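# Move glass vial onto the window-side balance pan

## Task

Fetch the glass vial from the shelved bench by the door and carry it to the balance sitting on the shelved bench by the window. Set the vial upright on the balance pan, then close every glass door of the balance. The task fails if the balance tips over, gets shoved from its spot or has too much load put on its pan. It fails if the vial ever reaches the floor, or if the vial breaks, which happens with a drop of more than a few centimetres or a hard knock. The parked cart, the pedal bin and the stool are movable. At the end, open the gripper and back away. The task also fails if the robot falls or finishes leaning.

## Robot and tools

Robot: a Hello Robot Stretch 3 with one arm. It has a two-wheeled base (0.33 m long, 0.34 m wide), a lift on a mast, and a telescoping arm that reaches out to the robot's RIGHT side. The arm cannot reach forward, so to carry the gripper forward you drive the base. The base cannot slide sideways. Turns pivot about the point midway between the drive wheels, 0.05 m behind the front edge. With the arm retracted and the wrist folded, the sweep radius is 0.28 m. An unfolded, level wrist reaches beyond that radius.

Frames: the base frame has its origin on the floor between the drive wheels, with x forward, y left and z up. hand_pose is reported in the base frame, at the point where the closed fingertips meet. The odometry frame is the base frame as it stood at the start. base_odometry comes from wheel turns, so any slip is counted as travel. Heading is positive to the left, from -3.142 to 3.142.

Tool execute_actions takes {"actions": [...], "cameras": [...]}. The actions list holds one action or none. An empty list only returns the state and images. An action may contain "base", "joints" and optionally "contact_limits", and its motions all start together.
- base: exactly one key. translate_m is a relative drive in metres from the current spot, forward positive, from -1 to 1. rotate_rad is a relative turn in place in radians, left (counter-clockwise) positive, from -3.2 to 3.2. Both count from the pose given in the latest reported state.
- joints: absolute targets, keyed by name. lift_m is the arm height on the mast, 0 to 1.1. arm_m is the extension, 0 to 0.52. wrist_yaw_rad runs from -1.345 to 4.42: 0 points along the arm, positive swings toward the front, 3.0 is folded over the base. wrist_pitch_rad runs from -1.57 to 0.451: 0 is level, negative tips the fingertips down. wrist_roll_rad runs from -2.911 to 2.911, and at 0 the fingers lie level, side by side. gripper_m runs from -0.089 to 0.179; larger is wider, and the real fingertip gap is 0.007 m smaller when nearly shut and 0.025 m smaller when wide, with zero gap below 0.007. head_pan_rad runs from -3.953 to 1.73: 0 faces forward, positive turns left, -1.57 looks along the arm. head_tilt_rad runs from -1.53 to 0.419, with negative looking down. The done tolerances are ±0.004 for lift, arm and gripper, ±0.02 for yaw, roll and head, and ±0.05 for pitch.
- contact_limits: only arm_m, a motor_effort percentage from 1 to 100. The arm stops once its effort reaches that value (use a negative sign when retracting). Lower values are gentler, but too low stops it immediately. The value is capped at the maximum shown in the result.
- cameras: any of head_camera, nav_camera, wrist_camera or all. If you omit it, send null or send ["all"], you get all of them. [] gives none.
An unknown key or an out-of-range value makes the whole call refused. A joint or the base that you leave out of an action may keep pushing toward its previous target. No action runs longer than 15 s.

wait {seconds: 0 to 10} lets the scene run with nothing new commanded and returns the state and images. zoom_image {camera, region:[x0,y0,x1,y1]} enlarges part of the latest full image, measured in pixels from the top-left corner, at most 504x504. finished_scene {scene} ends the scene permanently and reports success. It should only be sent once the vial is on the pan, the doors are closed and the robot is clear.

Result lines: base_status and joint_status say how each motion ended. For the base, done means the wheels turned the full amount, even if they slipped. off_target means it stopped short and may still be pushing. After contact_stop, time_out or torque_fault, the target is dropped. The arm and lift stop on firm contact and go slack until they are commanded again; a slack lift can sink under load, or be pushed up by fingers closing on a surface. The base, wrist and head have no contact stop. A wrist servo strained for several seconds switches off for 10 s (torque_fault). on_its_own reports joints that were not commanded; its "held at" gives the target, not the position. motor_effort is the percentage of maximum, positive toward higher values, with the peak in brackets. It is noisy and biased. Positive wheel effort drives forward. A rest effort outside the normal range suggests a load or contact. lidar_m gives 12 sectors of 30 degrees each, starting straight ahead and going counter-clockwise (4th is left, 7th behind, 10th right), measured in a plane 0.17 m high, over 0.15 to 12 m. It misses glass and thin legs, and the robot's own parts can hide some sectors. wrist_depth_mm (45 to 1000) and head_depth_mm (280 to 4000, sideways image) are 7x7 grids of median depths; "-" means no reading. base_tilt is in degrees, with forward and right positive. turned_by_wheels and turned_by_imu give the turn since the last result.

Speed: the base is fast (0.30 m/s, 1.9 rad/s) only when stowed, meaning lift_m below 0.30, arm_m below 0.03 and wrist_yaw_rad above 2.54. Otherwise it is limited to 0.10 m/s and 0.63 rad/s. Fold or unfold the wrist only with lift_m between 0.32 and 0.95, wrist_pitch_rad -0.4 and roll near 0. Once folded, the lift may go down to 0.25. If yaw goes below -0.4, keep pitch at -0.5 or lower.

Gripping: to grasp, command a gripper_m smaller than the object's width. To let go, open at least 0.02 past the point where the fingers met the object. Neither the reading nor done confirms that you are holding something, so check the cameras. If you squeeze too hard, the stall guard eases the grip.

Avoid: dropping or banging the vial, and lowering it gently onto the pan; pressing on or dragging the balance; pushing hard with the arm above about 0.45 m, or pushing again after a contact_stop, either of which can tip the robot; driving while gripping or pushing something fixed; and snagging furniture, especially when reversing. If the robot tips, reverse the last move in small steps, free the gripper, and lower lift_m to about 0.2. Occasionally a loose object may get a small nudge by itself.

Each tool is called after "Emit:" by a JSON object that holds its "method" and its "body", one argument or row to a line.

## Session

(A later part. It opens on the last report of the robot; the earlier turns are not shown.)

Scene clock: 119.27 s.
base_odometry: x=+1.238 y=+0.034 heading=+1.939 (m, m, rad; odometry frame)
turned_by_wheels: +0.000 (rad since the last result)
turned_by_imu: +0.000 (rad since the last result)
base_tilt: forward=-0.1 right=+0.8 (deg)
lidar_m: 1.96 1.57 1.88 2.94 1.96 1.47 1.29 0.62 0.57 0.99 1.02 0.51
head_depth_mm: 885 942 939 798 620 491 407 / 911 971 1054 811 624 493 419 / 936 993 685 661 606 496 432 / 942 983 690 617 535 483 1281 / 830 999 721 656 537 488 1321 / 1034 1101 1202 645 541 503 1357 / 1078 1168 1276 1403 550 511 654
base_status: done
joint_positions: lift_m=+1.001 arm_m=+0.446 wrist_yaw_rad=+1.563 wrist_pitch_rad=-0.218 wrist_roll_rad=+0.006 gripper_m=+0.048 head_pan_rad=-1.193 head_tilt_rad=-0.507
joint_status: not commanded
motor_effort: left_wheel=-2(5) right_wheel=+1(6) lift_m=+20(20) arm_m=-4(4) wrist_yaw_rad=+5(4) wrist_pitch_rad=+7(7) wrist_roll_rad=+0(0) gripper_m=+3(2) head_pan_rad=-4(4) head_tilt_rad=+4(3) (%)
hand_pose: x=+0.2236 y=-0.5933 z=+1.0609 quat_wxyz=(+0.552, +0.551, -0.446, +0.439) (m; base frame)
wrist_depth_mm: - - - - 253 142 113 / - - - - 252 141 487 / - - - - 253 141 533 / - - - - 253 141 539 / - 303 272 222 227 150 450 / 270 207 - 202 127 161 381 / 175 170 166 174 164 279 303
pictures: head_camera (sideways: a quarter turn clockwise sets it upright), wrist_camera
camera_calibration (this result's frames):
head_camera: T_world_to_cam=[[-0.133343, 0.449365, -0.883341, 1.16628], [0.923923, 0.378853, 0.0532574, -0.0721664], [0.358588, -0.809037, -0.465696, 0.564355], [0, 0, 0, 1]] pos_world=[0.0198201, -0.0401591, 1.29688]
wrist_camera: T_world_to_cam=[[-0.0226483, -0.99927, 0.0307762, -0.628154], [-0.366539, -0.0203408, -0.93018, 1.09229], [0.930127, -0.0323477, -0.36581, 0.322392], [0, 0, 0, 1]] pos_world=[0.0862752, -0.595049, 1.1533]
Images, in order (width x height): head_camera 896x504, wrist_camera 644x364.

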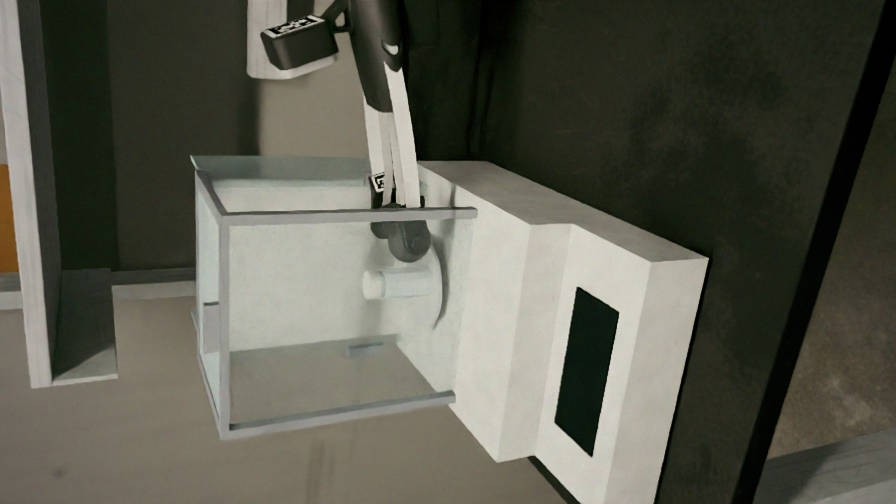

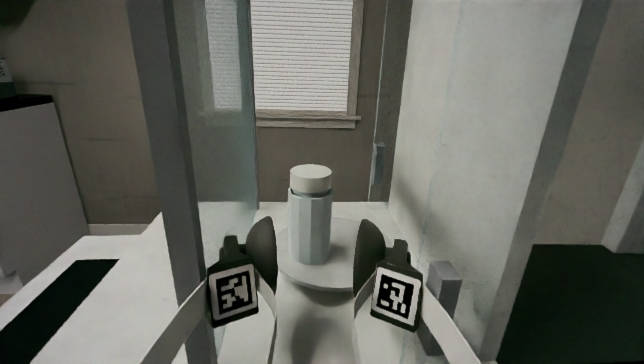

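Emit:
{"method": "execute_actions", "body": {
  "actions": [
    {"joints":{"gripper_m":0.02}}
  ],
  "cameras": []
}}

Emit:
{"method": "execute_actions", "body": {
  "actions": [
    {"base":{"translate_m":-0.09}}
  ],
  "cameras": []
}}

Emit:
{"method": "execute_actions", "body": {
  "actions": [
    {"joints":{"gripper_m":0.045,"arm_m":0.505,"lift_m":0.995}}
  ],
  "cameras": ["wrist_camera","head_camera"]
}}

Scene clock: 121.40 s.
base_odometry: x=+1.238 y=+0.034 heading=+1.939 (m, m, rad; odometry frame)
turned_by_wheels: +0.000 (rad since the last result)
turned_by_imu: +0.000 (rad since the last result)
base_tilt: forward=-0.2 right=+0.8 (deg)
lidar_m: 1.96 1.58 1.88 2.94 1.95 1.48 1.29 0.62 0.57 0.99 1.02 0.51
head_depth_mm: 885 945 940 800 620 490 407 / 912 979 1046 829 625 492 417 / 937 989 687 661 605 496 431 / 946 980 691 620 534 484 1276 / 826 1000 722 655 537 488 1314 / 1026 1106 1210 644 542 503 1358 / 1081 1166 1276 1400 549 510 655
base_status: not commanded
joint_positions: lift_m=+1.001 arm_m=+0.446 wrist_yaw_rad=+1.568 wrist_pitch_rad=-0.218 wrist_roll_rad=+0.007 gripper_m=+0.020 head_pan_rad=-1.193 head_tilt_rad=-0.507
joint_status: all done
motor_effort: left_wheel=-2(2) right_wheel=+1(1) lift_m=+20(20) arm_m=-4(4) wrist_yaw_rad=+1(4) wrist_pitch_rad=+7(7) wrist_roll_rad=+0(1) gripper_m=+0(79) head_pan_rad=-4(4) head_tilt_rad=+4(4) (%)
hand_pose: x=+0.2236 y=-0.5921 z=+1.0609 quat_wxyz=(+0.551, +0.552, -0.445, +0.440) (m; base frame)
wrist_depth_mm: - 95 - - 259 143 114 / - - - - 257 143 487 / - - - - 258 143 506 / - - - - 256 143 551 / - 303 271 209 238 153 527 / 271 207 126 201 139 164 379 / 182 171 167 174 167 176 305
pictures: none
No camera images: the call's "cameras" was empty. Leave "cameras" out to get every camera's image.

Scene clock: 123.27 s.
base_odometry: x=+1.270 y=-0.050 heading=+1.939 (m, m, rad; odometry frame)
turned_by_wheels: +0.000 (rad since the last result)
turned_by_imu: +0.000 (rad since the last result)
base_tilt: forward=-0.2 right=+0.7 (deg)
lidar_m: 2.05 1.65 2.01 3.55 1.82 1.39 1.20 0.98 0.56 0.54 1.02 0.58
head_depth_mm: 888 949 944 798 620 490 407 / 909 977 1047 830 625 492 420 / 939 1016 1086 819 630 494 432 / 968 1036 1093 728 633 499 1286 / 932 1004 718 626 573 501 1320 / 871 1087 750 664 543 506 1366 / 1062 1163 1272 669 546 510 1409
base_status: done
joint_positions: lift_m=+1.001 arm_m=+0.446 wrist_yaw_rad=+1.568 wrist_pitch_rad=-0.218 wrist_roll_rad=+0.007 gripper_m=+0.020 head_pan_rad=-1.193 head_tilt_rad=-0.507
joint_status: not commanded
motor_effort: left_wheel=-1(4) right_wheel=+1(5) lift_m=+20(20) arm_m=-4(4) wrist_yaw_rad=+2(2) wrist_pitch_rad=+6(7) wrist_roll_rad=+0(0) gripper_m=+0(0) head_pan_rad=-4(4) head_tilt_rad=+4(3) (%)
hand_pose: x=+0.2236 y=-0.5921 z=+1.0609 quat_wxyz=(+0.551, +0.552, -0.445, +0.440) (m; base frame)
wrist_depth_mm: - - - - 269 723 559 / - - - - 270 766 558 / - - - - 270 818 491 / - - 383 327 273 811 506 / - 318 270 283 264 480 490 / 273 225 223 233 239 374 377 / 231 235 245 249 261 301 303
pictures: none
No camera images: the call's "cameras" was empty. Leave "cameras" out to get every camera's image.

Scene clock: 124.83 s.
base_odometry: x=+1.270 y=-0.050 heading=+1.939 (m, m, rad; odometry frame)
turned_by_wheels: +0.000 (rad since the last result)
turned_by_imu: +0.000 (rad since the last result)
base_tilt: forward=-0.1 right=+0.6 (deg)
lidar_m: 2.05 1.65 2.01 3.56 1.82 1.39 1.20 0.97 0.56 0.54 1.03 0.59
head_depth_mm: 883 944 993 803 620 490 407 / 910 981 1047 847 623 494 418 / 939 1017 1086 837 627 496 432 / 972 1038 1100 735 633 499 1286 / 937 1004 716 624 574 503 1316 / 872 1088 749 662 543 507 1366 / 1063 1163 1273 670 547 512 1399
base_status: not commanded
joint_positions: lift_m=+0.995 arm_m=+0.505 wrist_yaw_rad=+1.569 wrist_pitch_rad=-0.218 wrist_roll_rad=+0.007 gripper_m=+0.045 head_pan_rad=-1.193 head_tilt_rad=-0.507
joint_status: all done
motor_effort: left_wheel=-1(1) right_wheel=+0(1) lift_m=+20(21) arm_m=+4(6) wrist_yaw_rad=+1(1) wrist_pitch_rad=+7(6) wrist_roll_rad=+1(0) gripper_m=+0(77) head_pan_rad=-3(4) head_tilt_rad=+4(4) (%)
hand_pose: x=+0.2236 y=-0.6502 z=+1.0549 quat_wxyz=(+0.551, +0.552, -0.445, +0.440) (m; base frame)
wrist_depth_mm: - - - - - 733 433 / - - - - - 734 454 / - - - 397 - 735 470 / - 363 330 310 - 725 490 / 330 241 274 250 471 473 448 / 217 222 - 231 367 360 368 / 235 236 245 251 279 294 296
pictures: head_camera (sideways: a quarter turn clockwise sets it upright), wrist_camera
camera_calibration (this result's frames):
head_camera: T_world_to_cam=[[-0.133286, 0.449381, -0.883341, 1.16628], [0.923971, 0.378737, 0.0532574, -0.0721667], [0.358487, -0.809083, -0.465695, 0.564354], [0, 0, 0, 1]] pos_world=[0.0198151, -0.0401608, 1.29688]
wrist_camera: T_world_to_cam=[[-0.0169673, -0.999382, 0.0307749, -0.686187], [-0.366417, -0.022423, -0.93018, 1.08418], [0.930296, -0.0270591, -0.365811, 0.321752], [0, 0, 0, 1]] pos_world=[0.0862948, -0.652746, 1.1473]
Images, in order (width x height): head_camera 896x504, wrist_camera 644x364.

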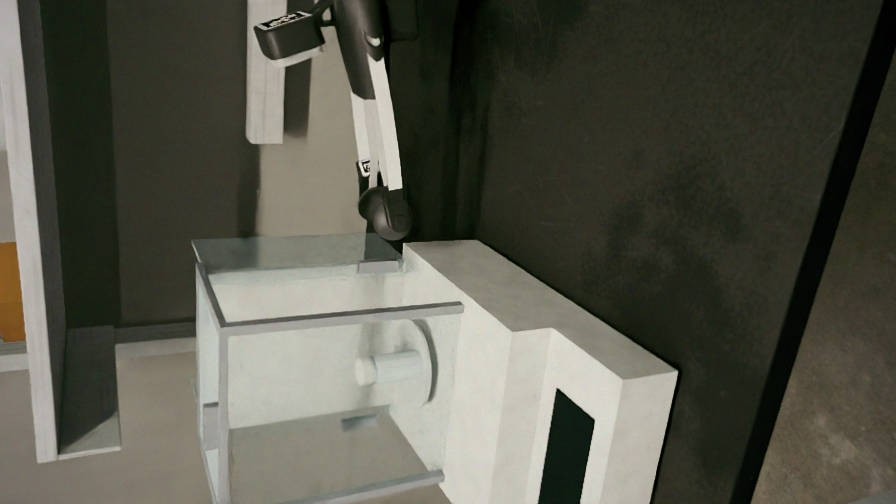

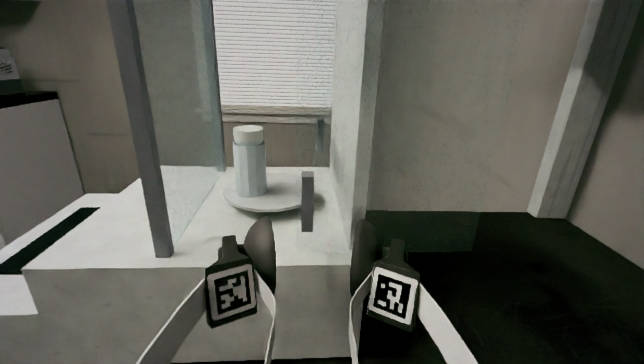

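Emit:
{"method": "execute_actions", "body": {
  "actions": [
    {"base":{"translate_m":0.055}}
  ],
  "cameras": ["wrist_camera","head_camera"]
}}

Emit:
{"method": "execute_actions", "body": {
  "actions": [
    {"joints":{"arm_m":0.44},"contact_limits":{"arm_m":15}}
  ],
  "cameras": ["wrist_camera"]
}}

Scene clock: 127.80 s.
base_odometry: x=+1.250 y=+0.002 heading=+1.938 (m, m, rad; odometry frame)
turned_by_wheels: -0.001 (rad since the last result)
turned_by_imu: -0.009 (rad since the last result)
base_tilt: forward=-0.3 right=+0.6 (deg)
lidar_m: 1.99 1.61 1.92 2.93 1.92 1.45 1.26 0.60 0.56 0.99 1.02 0.54
head_depth_mm: 881 945 - 803 620 490 407 / 907 977 1036 847 623 493 418 / 938 1005 1082 815 630 498 433 / 966 1008 683 651 587 498 447 / 910 986 715 651 540 490 1317 / 821 1096 1206 665 543 503 1363 / 1075 1146 1255 1346 547 513 1343
base_status: done
joint_positions: lift_m=+0.995 arm_m=+0.505 wrist_yaw_rad=+1.564 wrist_pitch_rad=-0.223 wrist_roll_rad=+0.006 gripper_m=+0.045 head_pan_rad=-1.193 head_tilt_rad=-0.507
joint_status: not commanded
on_its_own: right_wheel is at rest, and its effort (+28) is outside its rest range (-18 to +18)
motor_effort: left_wheel=-13(15) right_wheel=+28(31) lift_m=+20(20) arm_m=+4(4) wrist_yaw_rad=+4(4) wrist_pitch_rad=+8(9) wrist_roll_rad=+0(0) gripper_m=+0(0) head_pan_rad=-3(3) head_tilt_rad=+4(4) (%)
hand_pose: x=+0.2232 y=-0.6515 z=+1.0536 quat_wxyz=(+0.553, +0.552, -0.445, +0.437) (m; base frame)
wrist_depth_mm: - - - - - 706 484 / - - - - - 710 412 / - - - - - 706 436 / - 349 298 283 - 699 452 / 299 240 244 207 465 473 447 / 196 189 - 201 371 359 364 / 173 175 182 188 277 292 297
pictures: head_camera (sideways: a quarter turn clockwise sets it upright), wrist_camera
camera_calibration (this result's frames):
head_camera: T_world_to_cam=[[-0.133286, 0.449381, -0.883341, 1.16628], [0.923971, 0.378736, 0.0532574, -0.0721667], [0.358486, -0.809083, -0.465696, 0.564354], [0, 0, 0, 1]] pos_world=[0.0198151, -0.0401608, 1.29688]
wrist_camera: T_world_to_cam=[[-0.0218634, -0.999285, 0.0308547, -0.686324], [-0.371453, -0.0205335, -0.928225, 1.08308], [0.928194, -0.0317553, -0.370739, 0.324244], [0, 0, 0, 1]] pos_world=[0.0863471, -0.653297, 1.14673]
Images, in order (width x height): head_camera 896x504, wrist_camera 644x364.

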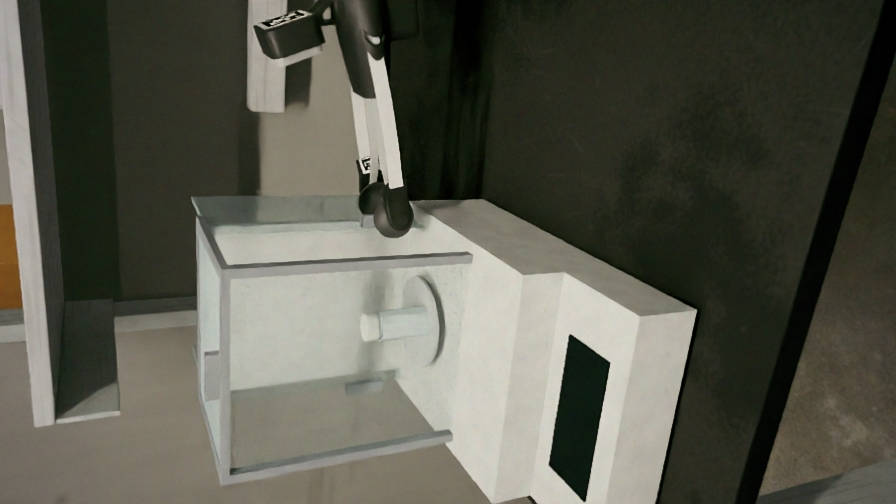

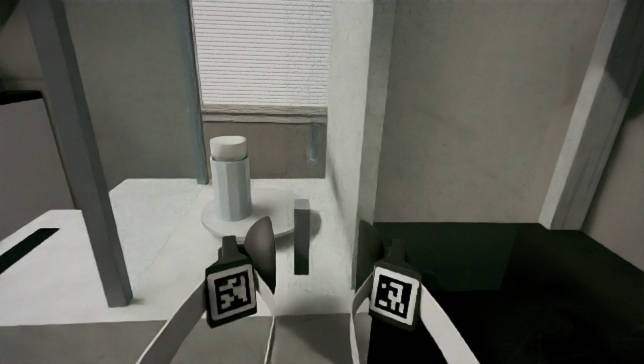

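Scene clock: 129.43 s.
base_odometry: x=+1.250 y=+0.002 heading=+1.938 (m, m, rad; odometry frame)
turned_by_wheels: +0.000 (rad since the last result)
turned_by_imu: -0.004 (rad since the last result)
base_tilt: forward=-0.2 right=+0.7 (deg)
lidar_m: 1.99 1.60 1.91 2.93 1.93 1.44 1.26 0.60 0.56 0.57 1.02 0.54
head_depth_mm: 884 945 940 767 618 490 406 / 909 974 1047 808 625 493 418 / 935 1008 1090 798 629 497 433 / 963 1013 690 623 589 500 447 / 897 996 711 650 540 488 1319 / 822 1088 1200 665 543 501 1367 / 1071 1144 1257 1347 546 510 1376
base_status: not commanded
joint_positions: lift_m=+0.995 arm_m=+0.440 wrist_yaw_rad=+1.551 wrist_pitch_rad=-0.224 wrist_roll_rad=+0.006 gripper_m=+0.045 head_pan_rad=-1.193 head_tilt_rad=-0.507
joint_status: all done
on_its_own: right_wheel is at rest, and its effort (+29) is outside its rest range (-18 to +18)
motor_effort: left_wheel=-13(14) right_wheel=+29(30) lift_m=+20(19) arm_m=-5(7) wrist_yaw_rad=+12(12) wrist_pitch_rad=+8(9) wrist_roll_rad=+0(0) gripper_m=-3(3) head_pan_rad=-3(3) head_tilt_rad=+4(4) (%)
contact_limits: arm_m 15 (drawing in: default 24, maximum 39; extending or still: default 33, maximum 54)
hand_pose: x=+0.2231 y=-0.5902 z=+1.0535 quat_wxyz=(+0.556, +0.550, -0.448, +0.434) (m; base frame)
wrist_depth_mm: - - - - 248 175 540 / - - - - 249 651 536 / - - - - 249 652 539 / - - 331 286 251 701 483 / - 284 255 246 228 464 473 / 253 197 - 202 201 360 365 / 176 173 180 186 196 292 296
pictures: wrist_camera
camera_calibration (this result's frames):
wrist_camera: T_world_to_cam=[[-0.0340479, -0.998944, 0.0308596, -0.622181], [-0.371978, -0.0159927, -0.928104, 1.08691], [0.927617, -0.043079, -0.371041, 0.319987], [0, 0, 0, 1]] pos_world=[0.0862982, -0.590357, 1.14669]
Images, in order (width x height): wrist_camera 644x364.

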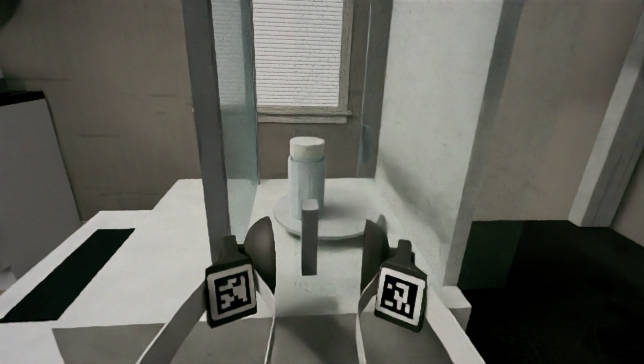

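Emit:
{"method": "execute_actions", "body": {
  "actions": [
    {"base":{"translate_m":-0.01}}
  ],
  "cameras": []
}}

Emit:
{"method": "execute_actions", "body": {
  "actions": [
    {"joints":{"arm_m":0.36},"contact_limits":{"arm_m":12}}
  ],
  "cameras": ["wrist_camera","head_camera"]
}}

Scene clock: 132.10 s.
base_odometry: x=+1.254 y=-0.008 heading=+1.938 (m, m, rad; odometry frame)
turned_by_wheels: +0.000 (rad since the last result)
turned_by_imu: +0.000 (rad since the last result)
base_tilt: forward=-0.3 right=+0.9 (deg)
lidar_m: 2.01 1.61 1.93 2.93 1.92 1.44 1.25 0.59 0.56 0.55 1.02 0.55
head_depth_mm: 886 944 967 764 619 490 407 / 903 972 1046 805 622 494 419 / 933 1009 1087 816 629 496 432 / 962 1013 692 650 600 499 447 / 904 983 712 656 541 492 1319 / 813 1086 1195 665 541 502 1366 / 1071 1142 1257 668 546 509 1376
base_status: done
joint_positions: lift_m=+0.995 arm_m=+0.440 wrist_yaw_rad=+1.568 wrist_pitch_rad=-0.220 wrist_roll_rad=+0.006 gripper_m=+0.045 head_pan_rad=-1.193 head_tilt_rad=-0.507
joint_status: not commanded
motor_effort: left_wheel=+0(15) right_wheel=-1(24) lift_m=+20(20) arm_m=-4(5) wrist_yaw_rad=+1(12) wrist_pitch_rad=+7(8) wrist_roll_rad=+0(1) gripper_m=+0(2) head_pan_rad=-4(3) head_tilt_rad=+4(4) (%)
hand_pose: x=+0.2234 y=-0.5861 z=+1.0544 quat_wxyz=(+0.551, +0.553, -0.444, +0.440) (m; base frame)
wrist_depth_mm: - - - - 271 174 553 / - - - - 270 188 557 / - - - - 270 673 556 / - - 359 316 271 714 480 / - 291 245 247 242 466 484 / 259 198 - 203 207 363 366 / 199 183 190 196 204 292 296
pictures: none
No camera images: the call's "cameras" was empty. Leave "cameras" out to get every camera's image.

Scene clock: 134.80 s.
base_odometry: x=+1.254 y=-0.008 heading=+1.938 (m, m, rad; odometry frame)
turned_by_wheels: +0.000 (rad since the last result)
turned_by_imu: -0.002 (rad since the last result)
base_tilt: forward=-0.1 right=+0.8 (deg)
lidar_m: 2.01 1.61 1.92 2.93 1.91 1.43 1.25 0.60 0.55 0.56 1.02 0.55
head_depth_mm: 883 946 975 - 617 492 407 / 911 979 1048 786 624 494 418 / 932 1004 1081 815 630 497 433 / 960 1016 692 646 601 499 447 / 914 983 715 653 541 492 1321 / 814 1082 1188 666 541 500 1347 / 1068 1137 1258 662 546 510 1375
base_status: not commanded
joint_positions: lift_m=+0.995 arm_m=+0.360 wrist_yaw_rad=+1.500 wrist_pitch_rad=-0.220 wrist_roll_rad=+0.009 gripper_m=+0.045 head_pan_rad=-1.193 head_tilt_rad=-0.506
joint_status: all done
on_its_own: wrist_yaw_rad is held at +1.515, not at your +1.570, by its stall guard, which is not easing now
motor_effort: left_wheel=-2(8) right_wheel=+2(15) lift_m=+21(21) arm_m=-5(10) wrist_yaw_rad=+10(47) wrist_pitch_rad=+7(9) wrist_roll_rad=-1(1) gripper_m=-4(14) head_pan_rad=-3(4) head_tilt_rad=+3(4) (%)
contact_limits: arm_m 12 (drawing in: default 24, maximum 39; extending or still: default 33, maximum 54)
hand_pose: x=+0.2228 y=-0.5229 z=+1.0543 quat_wxyz=(+0.565, +0.538, -0.464, +0.420) (m; base frame)
wrist_depth_mm: - - - - - 235 184 / - - - - - 237 194 / - - - - 364 238 481 / - - - 345 313 240 520 / - 372 295 236 267 244 477 / - 253 - 195 207 211 368 / - 208 184 192 209 220 295
pictures: head_camera (sideways: a quarter turn clockwise sets it upright), wrist_camera
camera_calibration (this result's frames):
head_camera: T_world_to_cam=[[-0.132993, 0.448776, -0.883693, 1.16673], [0.923996, 0.378677, 0.053249, -0.0721559], [0.358531, -0.809447, -0.465029, 0.563486], [0, 0, 0, 1]] pos_world=[0.0198123, -0.0401658, 1.29691]
wrist_camera: T_world_to_cam=[[-0.0863536, -0.995873, 0.0279174, -0.53863], [-0.368946, 0.00593702, -0.929432, 1.10082], [0.92543, -0.0905598, -0.367937, 0.295854], [0, 0, 0, 1]] pos_world=[0.0858372, -0.51615, 1.14703]
Images, in order (width x height): head_camera 896x504, wrist_camera 644x364.

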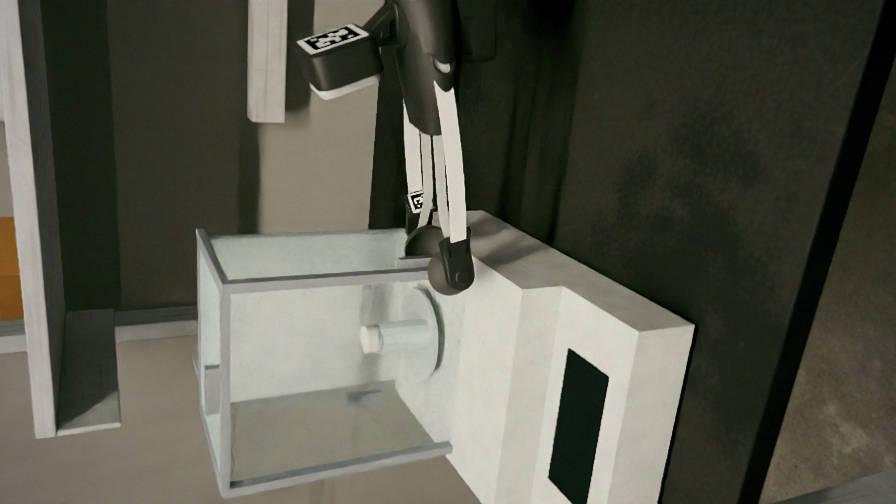

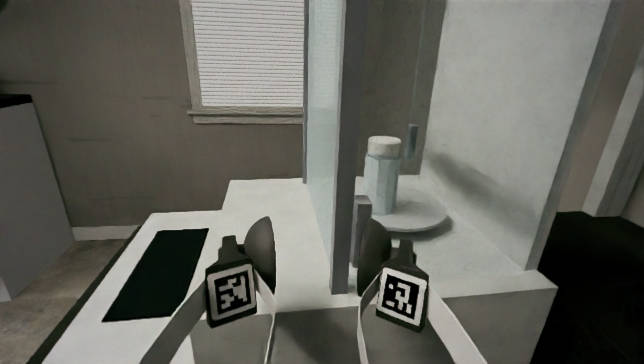

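Emit:
{"method": "execute_actions", "body": {
  "actions": [
    {"base":{"translate_m":-0.05},"joints":{"arm_m":0.375}}
  ],
  "cameras": []
}}

Emit:
{"method": "execute_actions", "body": {
  "actions": [
    {"joints":{"arm_m":0,"gripper_m":0,"wrist_yaw_rad":1.57}}
  ],
  "cameras": []
}}

Emit:
{"method": "execute_actions", "body": {
  "actions": [
    {"base":{"translate_m":0.68},"joints":{"head_pan_rad":-1.8}}
  ],
  "cameras": []
}}

Emit:
{"method": "execute_actions", "body": {
  "actions": [
    {"joints":{"wrist_yaw_rad":0}}
  ],
  "cameras": []
}}

Emit:
{"method": "execute_actions", "body": {
  "actions": [
    {"joints":{"wrist_yaw_rad":-0.3,"arm_m":0.3}}
  ],
  "cameras": ["wrist_camera","head_camera"]
}}

Scene clock: 139.53 s.
base_odometry: x=+1.272 y=-0.054 heading=+1.938 (m, m, rad; odometry frame)
turned_by_wheels: +0.000 (rad since the last result)
turned_by_imu: -0.001 (rad since the last result)
base_tilt: forward=-0.2 right=+0.7 (deg)
lidar_m: 2.06 1.65 2.00 2.92 1.84 1.39 1.20 0.97 0.56 0.54 1.02 0.59
head_depth_mm: 883 947 973 - 618 490 407 / 908 973 1055 789 624 494 420 / 934 1000 1087 817 629 497 432 / 966 1042 1108 769 636 500 448 / 924 1011 711 627 593 504 1322 / 886 1071 741 665 544 506 1361 / 1030 1134 1274 672 549 510 1409
base_status: done
joint_positions: lift_m=+0.995 arm_m=+0.375 wrist_yaw_rad=+1.513 wrist_pitch_rad=-0.220 wrist_roll_rad=+0.009 gripper_m=+0.045 head_pan_rad=-1.193 head_tilt_rad=-0.506
joint_status: all done
on_its_own: wrist_yaw_rad is held at +1.515, not at your +1.570, by its stall guard, which is not easing now
motor_effort: left_wheel=+0(4) right_wheel=-1(5) lift_m=+21(20) arm_m=+4(4) wrist_yaw_rad=+2(9) wrist_pitch_rad=+7(7) wrist_roll_rad=+0(1) gripper_m=+0(4) head_pan_rad=-3(4) head_tilt_rad=+4(3) (%)
hand_pose: x=+0.2230 y=-0.5339 z=+1.0544 quat_wxyz=(+0.563, +0.541, -0.460, +0.423) (m; base frame)
wrist_depth_mm: - - - - - 240 588 / - - - - 379 257 591 / - - - - 353 277 539 / - - 405 312 327 575 563 / - 367 295 250 270 444 481 / - 255 - 242 258 345 365 / 281 235 250 262 275 292 297
pictures: none
No camera images: the call's "cameras" was empty. Leave "cameras" out to get every camera's image.

Scene clock: 143.50 s.
base_odometry: x=+1.272 y=-0.054 heading=+1.938 (m, m, rad; odometry frame)
turned_by_wheels: +0.000 (rad since the last result)
turned_by_imu: -0.001 (rad since the last result)
base_tilt: forward=-0.2 right=+0.8 (deg)
lidar_m: 2.06 1.65 1.99 2.92 1.84 1.38 1.20 0.97 0.56 0.54 1.02 0.59
head_depth_mm: 882 946 1022 844 620 491 407 / 911 976 1052 854 624 493 419 / 938 1007 1085 860 629 511 - / 964 1047 1104 788 635 - - / 922 1011 711 628 593 537 - / 882 1070 741 665 545 508 1344 / 1039 1136 1264 669 547 511 1405
base_status: not commanded
joint_positions: lift_m=+0.995 arm_m=+0.001 wrist_yaw_rad=+1.570 wrist_pitch_rad=-0.220 wrist_roll_rad=+0.009 gripper_m=+0.000 head_pan_rad=-1.193 head_tilt_rad=-0.506
joint_status: all done
motor_effort: left_wheel=+0(0) right_wheel=-1(1) lift_m=+21(21) arm_m=-4(6) wrist_yaw_rad=+0(3) wrist_pitch_rad=+7(7) wrist_roll_rad=-1(0) gripper_m=-2(81) head_pan_rad=-4(3) head_tilt_rad=+3(4) (%)
hand_pose: x=+0.2234 y=-0.1460 z=+1.0544 quat_wxyz=(+0.550, +0.554, -0.445, +0.439) (m; base frame)
wrist_depth_mm: - - - - - - - / - - - - - - - / - - - - - - - / - - - - - - 406 / - - - - 543 375 329 / - - - - 533 332 274 / - - - - - 295 261
pictures: none
No camera images: the call's "cameras" was empty. Leave "cameras" out to get every camera's image.

Scene clock: 151.27 s.
base_odometry: x=+1.028 y=+0.580 heading=+1.938 (m, m, rad; odometry frame)
turned_by_wheels: +0.000 (rad since the last result)
turned_by_imu: +0.000 (rad since the last result)
base_tilt: forward=-0.2 right=+0.7 (deg)
lidar_m: 1.37 1.19 1.12 2.68 3.07 2.08 1.63 0.94 0.36 0.98 1.10 1.44
head_depth_mm: 998 1035 713 626 - - - / 972 654 682 633 - - - / 952 1003 686 692 - - - / 930 995 1076 871 716 - - / 835 960 1036 1123 1231 - - / 888 945 1020 1105 1204 1295 1375 / 868 931 989 1070 1164 1276 1349
base_status: done
joint_positions: lift_m=+0.995 arm_m=+0.001 wrist_yaw_rad=+1.570 wrist_pitch_rad=-0.220 wrist_roll_rad=+0.009 gripper_m=+0.000 head_pan_rad=-1.793 head_tilt_rad=-0.506
joint_status: all done
motor_effort: left_wheel=+0(3) right_wheel=-1(3) lift_m=+20(21) arm_m=-4(4) wrist_yaw_rad=+0(0) wrist_pitch_rad=+7(7) wrist_roll_rad=-1(1) gripper_m=-2(2) head_pan_rad=-3(34) head_tilt_rad=+3(3) (%)
hand_pose: x=+0.2234 y=-0.1460 z=+1.0544 quat_wxyz=(+0.550, +0.554, -0.445, +0.439) (m; base frame)
wrist_depth_mm: - - - - - - - / - - - - - - - / - - - - - - - / - - - - - - - / - - - - - - - / - - - - - - - / - - - - - - -
pictures: none
No camera images: the call's "cameras" was empty. Leave "cameras" out to get every camera's image.

Scene clock: 153.07 s.
base_odometry: x=+1.028 y=+0.580 heading=+1.938 (m, m, rad; odometry frame)
turned_by_wheels: +0.000 (rad since the last result)
turned_by_imu: +0.000 (rad since the last result)
base_tilt: forward=-0.3 right=+0.8 (deg)
lidar_m: 1.37 1.19 1.12 2.69 3.05 2.08 1.63 0.94 0.36 0.98 1.10 1.44
head_depth_mm: 999 1036 714 624 - - - / 975 655 680 635 - - - / 947 1002 685 692 - - - / 923 997 1076 869 679 - - / 836 956 1022 1124 - - - / 887 946 1017 1103 1161 1307 1362 / 867 923 994 1072 1163 1268 1352
base_status: not commanded
joint_positions: lift_m=+0.995 arm_m=+0.001 wrist_yaw_rad=+0.002 wrist_pitch_rad=-0.220 wrist_roll_rad=+0.009 gripper_m=+0.000 head_pan_rad=-1.793 head_tilt_rad=-0.506
joint_status: all done
motor_effort: left_wheel=-1(1) right_wheel=-1(1) lift_m=+20(21) arm_m=-4(4) wrist_yaw_rad=-1(1) wrist_pitch_rad=+7(7) wrist_roll_rad=-1(1) gripper_m=-2(3) head_pan_rad=-3(3) head_tilt_rad=+3(3) (%)
hand_pose: x=-0.0210 y=-0.3905 z=+1.0544 quat_wxyz=(+0.700, +0.078, -0.706, -0.078) (m; base frame)
wrist_depth_mm: 735 732 747 746 760 383 394 / 776 783 781 788 809 406 781 / 813 838 848 857 856 429 894 / 865 896 894 889 610 365 366 / 938 948 944 959 442 311 279 / - - - - 360 292 248 / - - - - 315 274 222
pictures: none
No camera images: the call's "cameras" was empty. Leave "cameras" out to get every camera's image.

Scene clock: 156.50 s.
base_odometry: x=+1.028 y=+0.580 heading=+1.938 (m, m, rad; odometry frame)
turned_by_wheels: +0.000 (rad since the last result)
turned_by_imu: -0.001 (rad since the last result)
base_tilt: forward=-0.2 right=+0.6 (deg)
lidar_m: 1.37 1.19 1.12 2.68 3.07 2.08 1.62 0.94 0.36 0.98 1.10 1.43
head_depth_mm: 997 1034 717 - - 470 487 / 972 657 674 - 552 493 441 / 955 1002 658 680 621 529 1367 / 927 993 1077 809 1101 1363 1361 / 834 955 - - 1237 1355 1391 / 888 953 1002 1098 1198 1315 1388 / 867 925 998 1072 1166 1268 1345
base_status: not commanded
joint_positions: lift_m=+0.995 arm_m=+0.300 wrist_yaw_rad=-0.300 wrist_pitch_rad=-0.219 wrist_roll_rad=+0.009 gripper_m=+0.000 head_pan_rad=-1.793 head_tilt_rad=-0.506
joint_status: all done
motor_effort: left_wheel=-1(0) right_wheel=-1(1) lift_m=+20(20) arm_m=+4(4) wrist_yaw_rad=+0(0) wrist_pitch_rad=+7(7) wrist_roll_rad=+0(1) gripper_m=-2(2) head_pan_rad=-3(3) head_tilt_rad=+3(3) (%)
hand_pose: x=-0.0938 y=-0.6786 z=+1.0546 quat_wxyz=(+0.680, -0.029, -0.709, -0.182) (m; base frame)
wrist_depth_mm: 398 431 461 507 563 626 154 / 422 453 483 543 595 628 168 / 436 473 508 578 658 695 185 / 465 501 532 593 661 186 205 / 492 532 584 481 462 195 230 / 516 569 612 - 359 201 202 / 546 599 697 297 278 178 171
pictures: head_camera (sideways: a quarter turn clockwise sets it upright), wrist_camera
camera_calibration (this result's frames):
head_camera: T_world_to_cam=[[0.143671, 0.445473, -0.883693, 1.16504], [0.976406, -0.209273, 0.053249, -0.0724756], [-0.161212, -0.870494, -0.465029, 0.566657], [0, 0, 0, 1]] pos_world=[-0.00526546, -0.0408918, 1.29691]
wrist_camera: T_world_to_cam=[[-0.950385, 0.309824, 0.027902, 0.0839925], [0.0890582, 0.356929, -0.929877, 1.26681], [-0.298057, -0.881255, -0.366812, -0.0776222], [0, 0, 0, 1]] pos_world=[-0.05613, -0.546587, 1.14716]
Images, in order (width x height): head_camera 896x504, wrist_camera 644x364.

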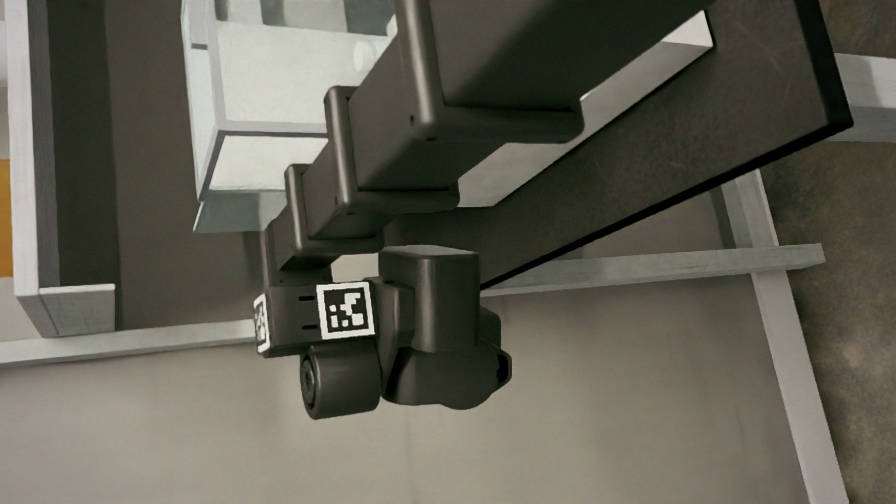

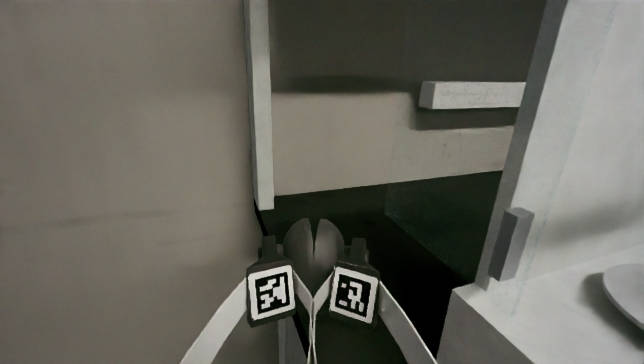

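Emit:
{"method": "execute_actions", "body": {
  "actions": [
    {"base":{"translate_m":-0.06},"joints":{"wrist_yaw_rad":-0.4,"arm_m":0.335}}
  ],
  "cameras": ["wrist_camera","head_camera"]
}}

Scene clock: 159.70 s.
base_odometry: x=+1.049 y=+0.524 heading=+1.938 (m, m, rad; odometry frame)
turned_by_wheels: +0.000 (rad since the last result)
turned_by_imu: +0.000 (rad since the last result)
base_tilt: forward=-0.2 right=+0.7 (deg)
lidar_m: 1.43 1.18 1.16 3.56 3.39 2.01 1.56 0.89 0.34 0.37 1.11 1.48
head_depth_mm: 1007 1054 1145 - - 463 1263 / 980 658 679 - 490 457 440 / 953 990 652 576 529 489 431 / 930 979 - 687 626 515 1319 / 907 968 - 793 1170 1338 1374 / 848 936 998 1111 1205 1314 1385 / 866 930 994 1074 1174 1271 1351
base_status: done
joint_positions: lift_m=+0.995 arm_m=+0.335 wrist_yaw_rad=-0.388 wrist_pitch_rad=-0.219 wrist_roll_rad=+0.009 gripper_m=+0.000 head_pan_rad=-1.793 head_tilt_rad=-0.506
joint_status: all done
motor_effort: left_wheel=+3(4) right_wheel=-9(10) lift_m=+20(21) arm_m=+4(7) wrist_yaw_rad=-8(9) wrist_pitch_rad=+7(7) wrist_roll_rad=+0(1) gripper_m=-3(3) head_pan_rad=-3(3) head_tilt_rad=+4(3) (%)
hand_pose: x=-0.1142 y=-0.7062 z=+1.0546 quat_wxyz=(+0.672, -0.060, -0.708, -0.212) (m; base frame)
wrist_depth_mm: 367 392 448 502 547 111 136 / 382 408 467 532 546 121 150 / 400 436 496 563 554 132 167 / 419 467 521 589 134 145 188 / 447 490 448 483 142 161 217 / 464 528 363 - 126 181 210 / 496 555 284 285 162 170 154
pictures: head_camera (sideways: a quarter turn clockwise sets it upright), wrist_camera
camera_calibration (this result's frames):
head_camera: T_world_to_cam=[[0.143671, 0.445473, -0.883693, 1.16504], [0.976406, -0.209273, 0.053249, -0.0724756], [-0.161212, -0.870493, -0.465029, 0.566657], [0, 0, 0, 1]] pos_world=[-0.00526545, -0.0408918, 1.29691]
wrist_camera: T_world_to_cam=[[-0.919215, 0.392766, 0.0279002, 0.135286], [0.120344, 0.347699, -0.929851, 1.27551], [-0.374915, -0.851375, -0.366877, -0.0957084], [0, 0, 0, 1]] pos_world=[-0.0650254, -0.578114, 1.14715]
Images, in order (width x height): head_camera 896x504, wrist_camera 644x364.

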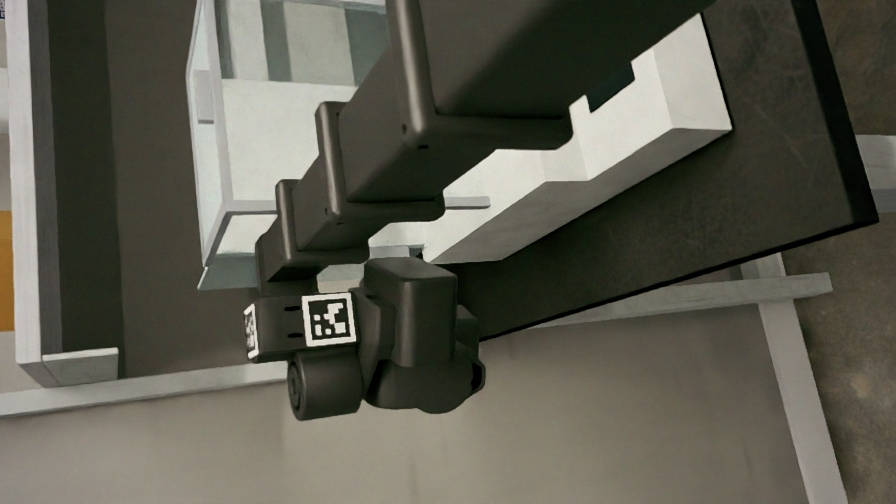

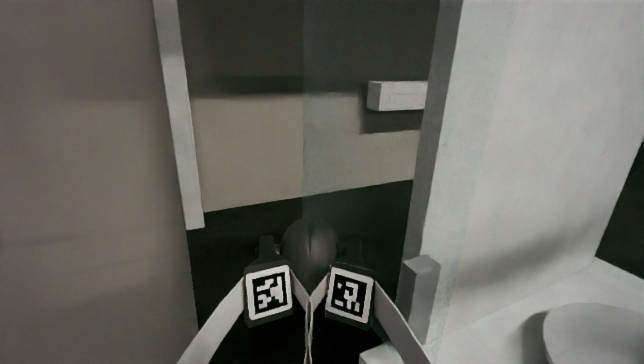

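Touching the glass. Draw in.

Emit:
{"method": "execute_actions", "body": {
  "actions": [
    {"joints":{"arm_m":0.22},"contact_limits":{"arm_m":12}}
  ],
  "cameras": ["wrist_camera","head_camera"]
}}

Scene clock: 162.23 s.
base_odometry: x=+1.049 y=+0.524 heading=+1.938 (m, m, rad; odometry frame)
turned_by_wheels: +0.000 (rad since the last result)
turned_by_imu: -0.001 (rad since the last result)
base_tilt: forward=-0.2 right=+0.7 (deg)
lidar_m: 1.43 1.19 1.16 3.56 3.39 2.02 1.56 0.89 0.34 0.37 1.10 1.48
head_depth_mm: 1001 1059 1151 - - 464 1267 / 979 662 685 - 510 458 439 / 951 990 651 584 528 489 431 / 927 975 639 - 601 515 1315 / 897 974 1023 - 1243 1330 1388 / 844 937 999 1097 1218 1320 1384 / 871 930 997 1081 1172 1272 1356
base_status: not commanded
joint_positions: lift_m=+0.995 arm_m=+0.220 wrist_yaw_rad=-0.398 wrist_pitch_rad=-0.218 wrist_roll_rad=+0.009 gripper_m=+0.000 head_pan_rad=-1.793 head_tilt_rad=-0.506
joint_status: all done
motor_effort: left_wheel=+1(3) right_wheel=-2(9) lift_m=+20(21) arm_m=-4(7) wrist_yaw_rad=-2(8) wrist_pitch_rad=+7(7) wrist_roll_rad=+0(1) gripper_m=-2(3) head_pan_rad=-4(3) head_tilt_rad=+3(3) (%)
contact_limits: arm_m 12 (drawing in: default 24, maximum 39; extending or still: default 33, maximum 54)
hand_pose: x=-0.1163 y=-0.5911 z=+1.0548 quat_wxyz=(+0.671, -0.064, -0.707, -0.214) (m; base frame)
wrist_depth_mm: 455 489 552 208 232 88 - / 470 509 583 221 248 94 - / 490 535 614 236 264 102 - / 522 565 611 253 285 193 689 / 546 614 449 268 228 204 454 / 576 647 363 - 189 200 212 / 601 680 286 213 132 171 173
pictures: head_camera (sideways: a quarter turn clockwise sets it upright), wrist_camera
camera_calibration (this result's frames):
head_camera: T_world_to_cam=[[0.143671, 0.445473, -0.883693, 1.16504], [0.976406, -0.209273, 0.053249, -0.0724756], [-0.161212, -0.870493, -0.465029, 0.566657], [0, 0, 0, 1]] pos_world=[-0.00526545, -0.0408918, 1.29691]
wrist_camera: T_world_to_cam=[[-0.915506, 0.401337, 0.0278922, 0.0936215], [0.123321, 0.345954, -0.930112, 1.2355], [-0.382938, -0.848083, -0.366216, 0.00186521], [0, 0, 0, 1]] pos_world=[-0.0659381, -0.463418, 1.14723]
Images, in order (width x height): head_camera 896x504, wrist_camera 644x364.

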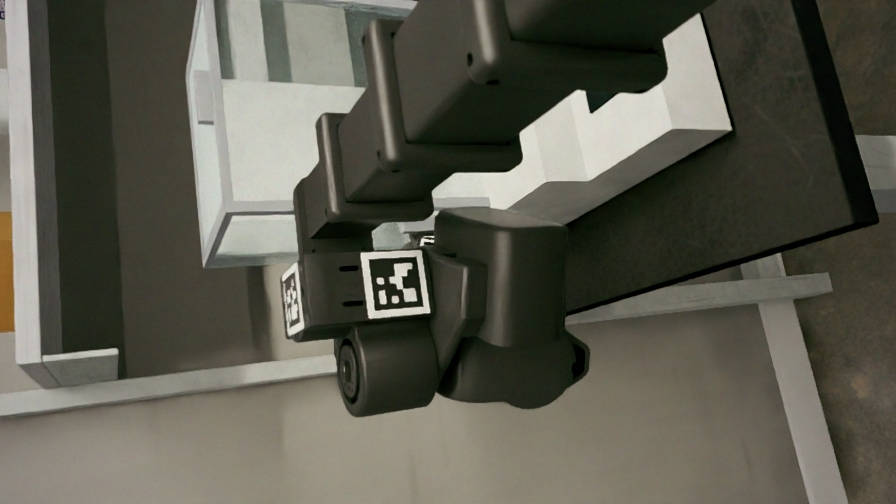

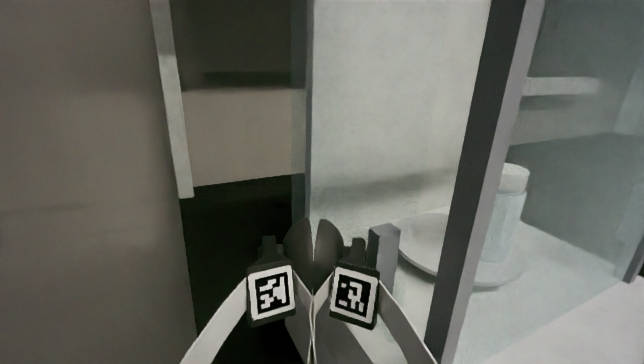

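Nearly; a little more.

Emit:
{"method": "execute_actions", "body": {
  "actions": [
    {"base":{"translate_m":-0.004},"joints":{"arm_m":0.195},"contact_limits":{"arm_m":10}}
  ],
  "cameras": ["wrist_camera"]
}}

Emit:
{"method": "execute_actions", "body": {
  "actions": [
    {"base":{"translate_m":0.1},"joints":{"wrist_yaw_rad":-0.2,"head_pan_rad":-2,"head_tilt_rad":-0.3}}
  ],
  "cameras": []
}}

Emit:
{"method": "execute_actions", "body": {
  "actions": [
    {"joints":{"arm_m":0.1,"wrist_yaw_rad":-0.6,"wrist_pitch_rad":-0.5,"lift_m":1.08}}
  ],
  "cameras": ["wrist_camera","head_camera"]
}}

Scene clock: 165.10 s.
base_odometry: x=+1.051 y=+0.521 heading=+1.938 (m, m, rad; odometry frame)
turned_by_wheels: +0.000 (rad since the last result)
turned_by_imu: +0.000 (rad since the last result)
base_tilt: forward=-0.1 right=+0.8 (deg)
lidar_m: 1.44 1.19 1.16 3.57 3.38 2.01 1.56 0.89 0.34 0.36 1.11 1.48
head_depth_mm: 1000 1056 1143 - - 463 1272 / 975 661 684 - 504 457 440 / 953 996 654 - 513 484 431 / 929 977 640 - 579 516 1288 / 912 975 1025 - - 1325 1359 / 847 932 1003 1102 1215 1319 1388 / 866 926 996 1070 1163 1275 1361
base_status: done
joint_positions: lift_m=+0.995 arm_m=+0.195 wrist_yaw_rad=-0.391 wrist_pitch_rad=-0.218 wrist_roll_rad=+0.009 gripper_m=+0.000 head_pan_rad=-1.793 head_tilt_rad=-0.506
joint_status: all done
motor_effort: left_wheel=+1(3) right_wheel=-5(6) lift_m=+20(21) arm_m=-4(5) wrist_yaw_rad=-6(7) wrist_pitch_rad=+7(7) wrist_roll_rad=-1(1) gripper_m=-3(3) head_pan_rad=-3(4) head_tilt_rad=+3(4) (%)
contact_limits: arm_m 10 (drawing in: default 24, maximum 39; extending or still: default 33, maximum 54)
hand_pose: x=-0.1149 y=-0.5667 z=+1.0548 quat_wxyz=(+0.671, -0.062, -0.707, -0.212) (m; base frame)
wrist_depth_mm: 475 510 575 229 242 859 - / 496 533 601 245 259 911 - / 518 566 641 259 276 969 - / 549 586 634 277 290 621 630 / 565 625 448 282 145 259 429 / 601 661 363 - 190 210 214 / 632 712 283 206 168 171 173
pictures: wrist_camera
camera_calibration (this result's frames):
wrist_camera: T_world_to_cam=[[-0.917985, 0.395633, 0.0278893, 0.0815958], [0.121169, 0.346713, -0.930112, 1.22706], [-0.377652, -0.85045, -0.366216, 0.0223772], [0, 0, 0, 1]] pos_world=[-0.065327, -0.43869, 1.14723]
Images, in order (width x height): wrist_camera 644x364.

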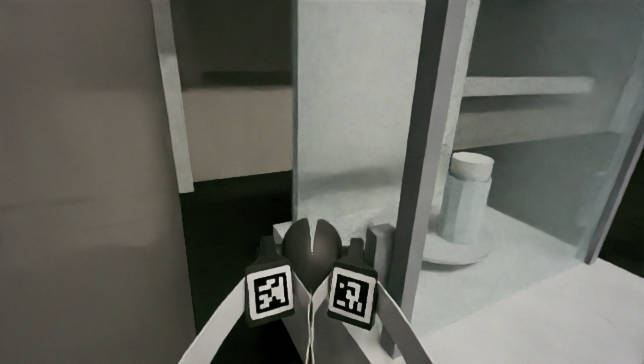

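Scene clock: 167.07 s.
base_odometry: x=+1.015 y=+0.614 heading=+1.938 (m, m, rad; odometry frame)
turned_by_wheels: +0.000 (rad since the last result)
turned_by_imu: +0.000 (rad since the last result)
base_tilt: forward=-0.1 right=+0.6 (deg)
lidar_m: 1.34 1.19 1.10 2.56 3.10 2.12 1.66 0.97 0.38 0.99 1.10 1.40
head_depth_mm: 1189 1225 1291 1314 667 - - / 1132 1164 1229 1265 701 - - / 1072 981 1156 743 670 - - / 1035 1046 1100 696 - 595 518 / 992 1000 1067 1095 - 647 1260 / 948 963 1021 1055 - - 1186 / 908 925 959 998 - - 1152
base_status: done
joint_positions: lift_m=+0.995 arm_m=+0.195 wrist_yaw_rad=-0.201 wrist_pitch_rad=-0.218 wrist_roll_rad=+0.009 gripper_m=+0.000 head_pan_rad=-1.993 head_tilt_rad=-0.310
joint_status: all done
motor_effort: left_wheel=+0(4) right_wheel=-1(3) lift_m=+21(21) arm_m=-4(5) wrist_yaw_rad=+1(4) wrist_pitch_rad=+7(7) wrist_roll_rad=-1(0) gripper_m=-2(2) head_pan_rad=-3(20) head_tilt_rad=+6(28) (%)
hand_pose: x=-0.0705 y=-0.5803 z=+1.0548 quat_wxyz=(+0.688, +0.006, -0.710, -0.148) (m; base frame)
wrist_depth_mm: 489 526 557 591 638 660 255 / 518 550 582 618 677 260 275 / 549 590 620 656 724 275 297 / 580 620 667 673 650 294 325 / 612 656 703 518 460 276 261 / 649 704 760 - 356 244 205 / 698 741 840 882 296 249 186
pictures: none
No camera images: the call's "cameras" was empty. Leave "cameras" out to get every camera's image.

Scene clock: 169.00 s.
base_odometry: x=+1.015 y=+0.614 heading=+1.938 (m, m, rad; odometry frame)
turned_by_wheels: +0.000 (rad since the last result)
turned_by_imu: +0.000 (rad since the last result)
base_tilt: forward=-0.1 right=+0.8 (deg)
lidar_m: 1.34 1.19 1.10 2.56 3.06 2.11 1.66 0.97 0.38 0.99 1.10 1.40
head_depth_mm: 1182 1224 - - - 512 477 / 1134 1162 - - - 534 465 / 1071 978 - - 664 535 497 / 1031 1046 1104 705 599 597 517 / 989 999 1054 1123 - - 1268 / 950 964 - - - - 1190 / 910 921 957 - - - 1154
base_status: not commanded
joint_positions: lift_m=+1.080 arm_m=+0.100 wrist_yaw_rad=-0.599 wrist_pitch_rad=-0.512 wrist_roll_rad=+0.009 gripper_m=+0.000 head_pan_rad=-1.993 head_tilt_rad=-0.310
joint_status: all done
motor_effort: left_wheel=-1(0) right_wheel=-1(1) lift_m=+26(26) arm_m=-4(5) wrist_yaw_rad=-1(1) wrist_pitch_rad=+5(6) wrist_roll_rad=-1(0) gripper_m=-3(2) head_pan_rad=-4(4) head_tilt_rad=+5(5) (%)
hand_pose: x=-0.1407 y=-0.4199 z=+1.0719 quat_wxyz=(+0.598, -0.032, -0.709, -0.373) (m; base frame)
wrist_depth_mm: 539 611 710 375 - - - / 573 653 727 409 783 843 872 / 628 707 552 368 392 624 622 / 674 808 458 335 313 365 487 / 740 865 825 330 290 313 390 / 813 976 - - 275 277 351 / 870 - - 297 275 287 -
pictures: head_camera (sideways: a quarter turn clockwise sets it upright), wrist_camera
camera_calibration (this result's frames):
head_camera: T_world_to_cam=[[0.154841, 0.242485, -0.957719, 1.26159], [0.919627, -0.389592, 0.0500416, -0.0679668], [-0.360986, -0.888492, -0.283321, 0.331408], [0, 0, 0, 1]] pos_world=[-0.0132081, -0.0379421, 1.30554]
wrist_camera: T_world_to_cam=[[-0.821689, 0.569078, 0.0312634, 0.0821326], [0.333002, 0.523891, -0.783995, 1.14284], [-0.462533, -0.633789, -0.61998, 0.494778], [0, 0, 0, 1]] pos_world=[-0.0842313, -0.331881, 1.20017]
Images, in order (width x height): head_camera 896x504, wrist_camera 644x364.

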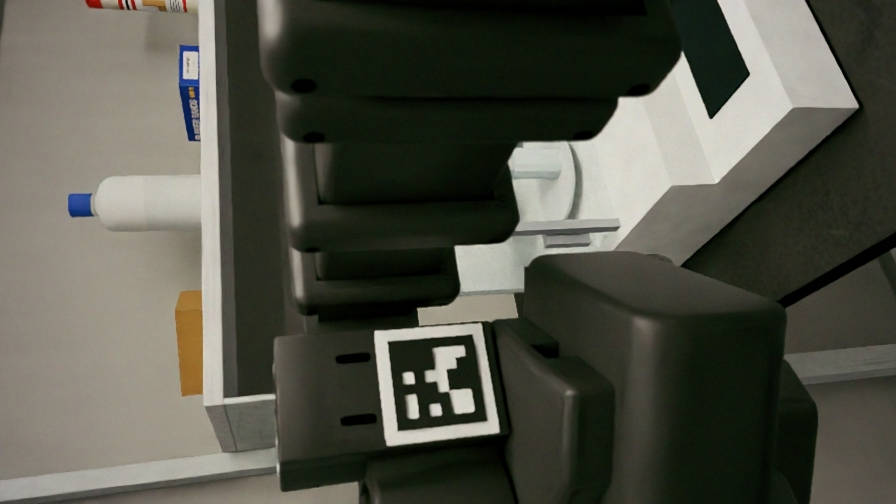

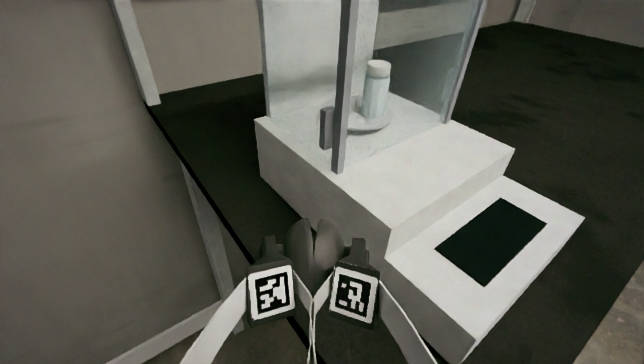

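Emit:
{"method": "execute_actions", "body": {
  "actions": [
    {"base":{"translate_m":0.25},"joints":{"arm_m":0,"wrist_yaw_rad":1,"lift_m":0.96,"head_pan_rad":-2.3,"head_tilt_rad":-0.2}}
  ],
  "cameras": ["head_camera"]
}}

Scene clock: 173.30 s.
base_odometry: x=+0.925 y=+0.847 heading=+1.938 (m, m, rad; odometry frame)
turned_by_wheels: +0.000 (rad since the last result)
turned_by_imu: +0.000 (rad since the last result)
base_tilt: forward=-0.3 right=+0.7 (deg)
lidar_m: 1.09 1.12 0.95 1.67 3.71 2.37 1.90 0.55 1.06 1.06 1.09 1.14
head_depth_mm: 1451 1817 1848 1914 1115 659 576 / 1328 1631 1662 1679 835 649 581 / 1320 1455 1481 1515 809 679 631 / 1279 1343 1355 837 830 727 1442 / 1184 1210 1237 1255 1097 807 1351 / 1113 1137 1129 1175 1154 945 1239 / 1041 1059 983 1087 1050 1095 1127
base_status: done
joint_positions: lift_m=+0.960 arm_m=+0.001 wrist_yaw_rad=+0.998 wrist_pitch_rad=-0.514 wrist_roll_rad=+0.009 gripper_m=+0.000 head_pan_rad=-2.293 head_tilt_rad=-0.211
joint_status: all done
motor_effort: left_wheel=-1(3) right_wheel=-1(4) lift_m=+20(23) arm_m=-4(4) wrist_yaw_rad=+1(1) wrist_pitch_rad=+5(5) wrist_roll_rad=-1(0) gripper_m=-2(2) head_pan_rad=-3(25) head_tilt_rad=+7(21) (%)
hand_pose: x=+0.1562 y=-0.2603 z=+0.9520 quat_wxyz=(+0.684, +0.486, -0.517, +0.167) (m; base frame)
wrist_depth_mm: 766 846 - - - 791 655 / 812 929 - - - 840 692 / 878 - - - - 886 718 / 954 - - - - 938 742 / - - - - - - 785 / - - - - - - 822 / - - - - - - 873
pictures: head_camera (sideways: a quarter turn clockwise sets it upright)
camera_calibration (this result's frames):
head_camera: T_world_to_cam=[[0.156234, 0.113967, -0.981123, 1.29217], [0.766602, -0.640349, 0.0476911, -0.0639795], [-0.622825, -0.759582, -0.187412, 0.208173], [0, 0, 0, 1]] pos_world=[-0.0231797, -0.0301104, 1.30985]
Images, in order (width x height): head_camera 896x504.

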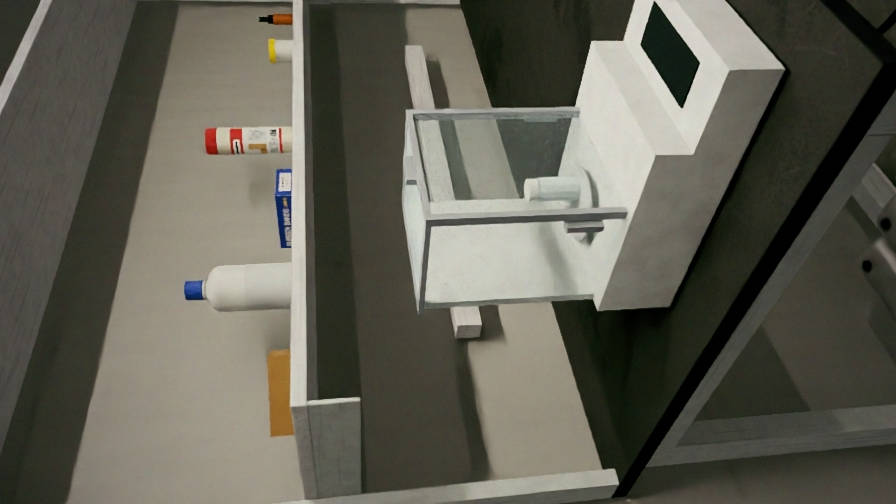

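Emit:
{"method": "zoom_image", "body": {
  "camera": "head_camera",
  "region": [380,90,520,330]
}}

Region (380, 90, 520, 330) of head_camera's 896x504 image, scaled by 2.100, with more detail than that image has; it fills the left 294 columns of this view, and the rest is white.

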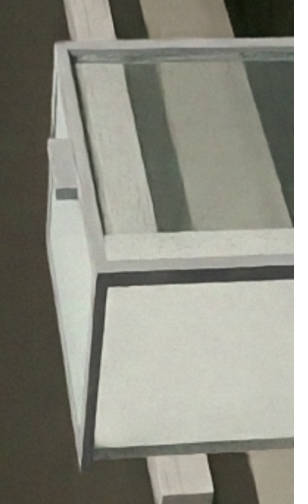

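Emit:
{"method": "finished_scene", "body": {
  "scene": 1
}}

The scene is finished: the task was done.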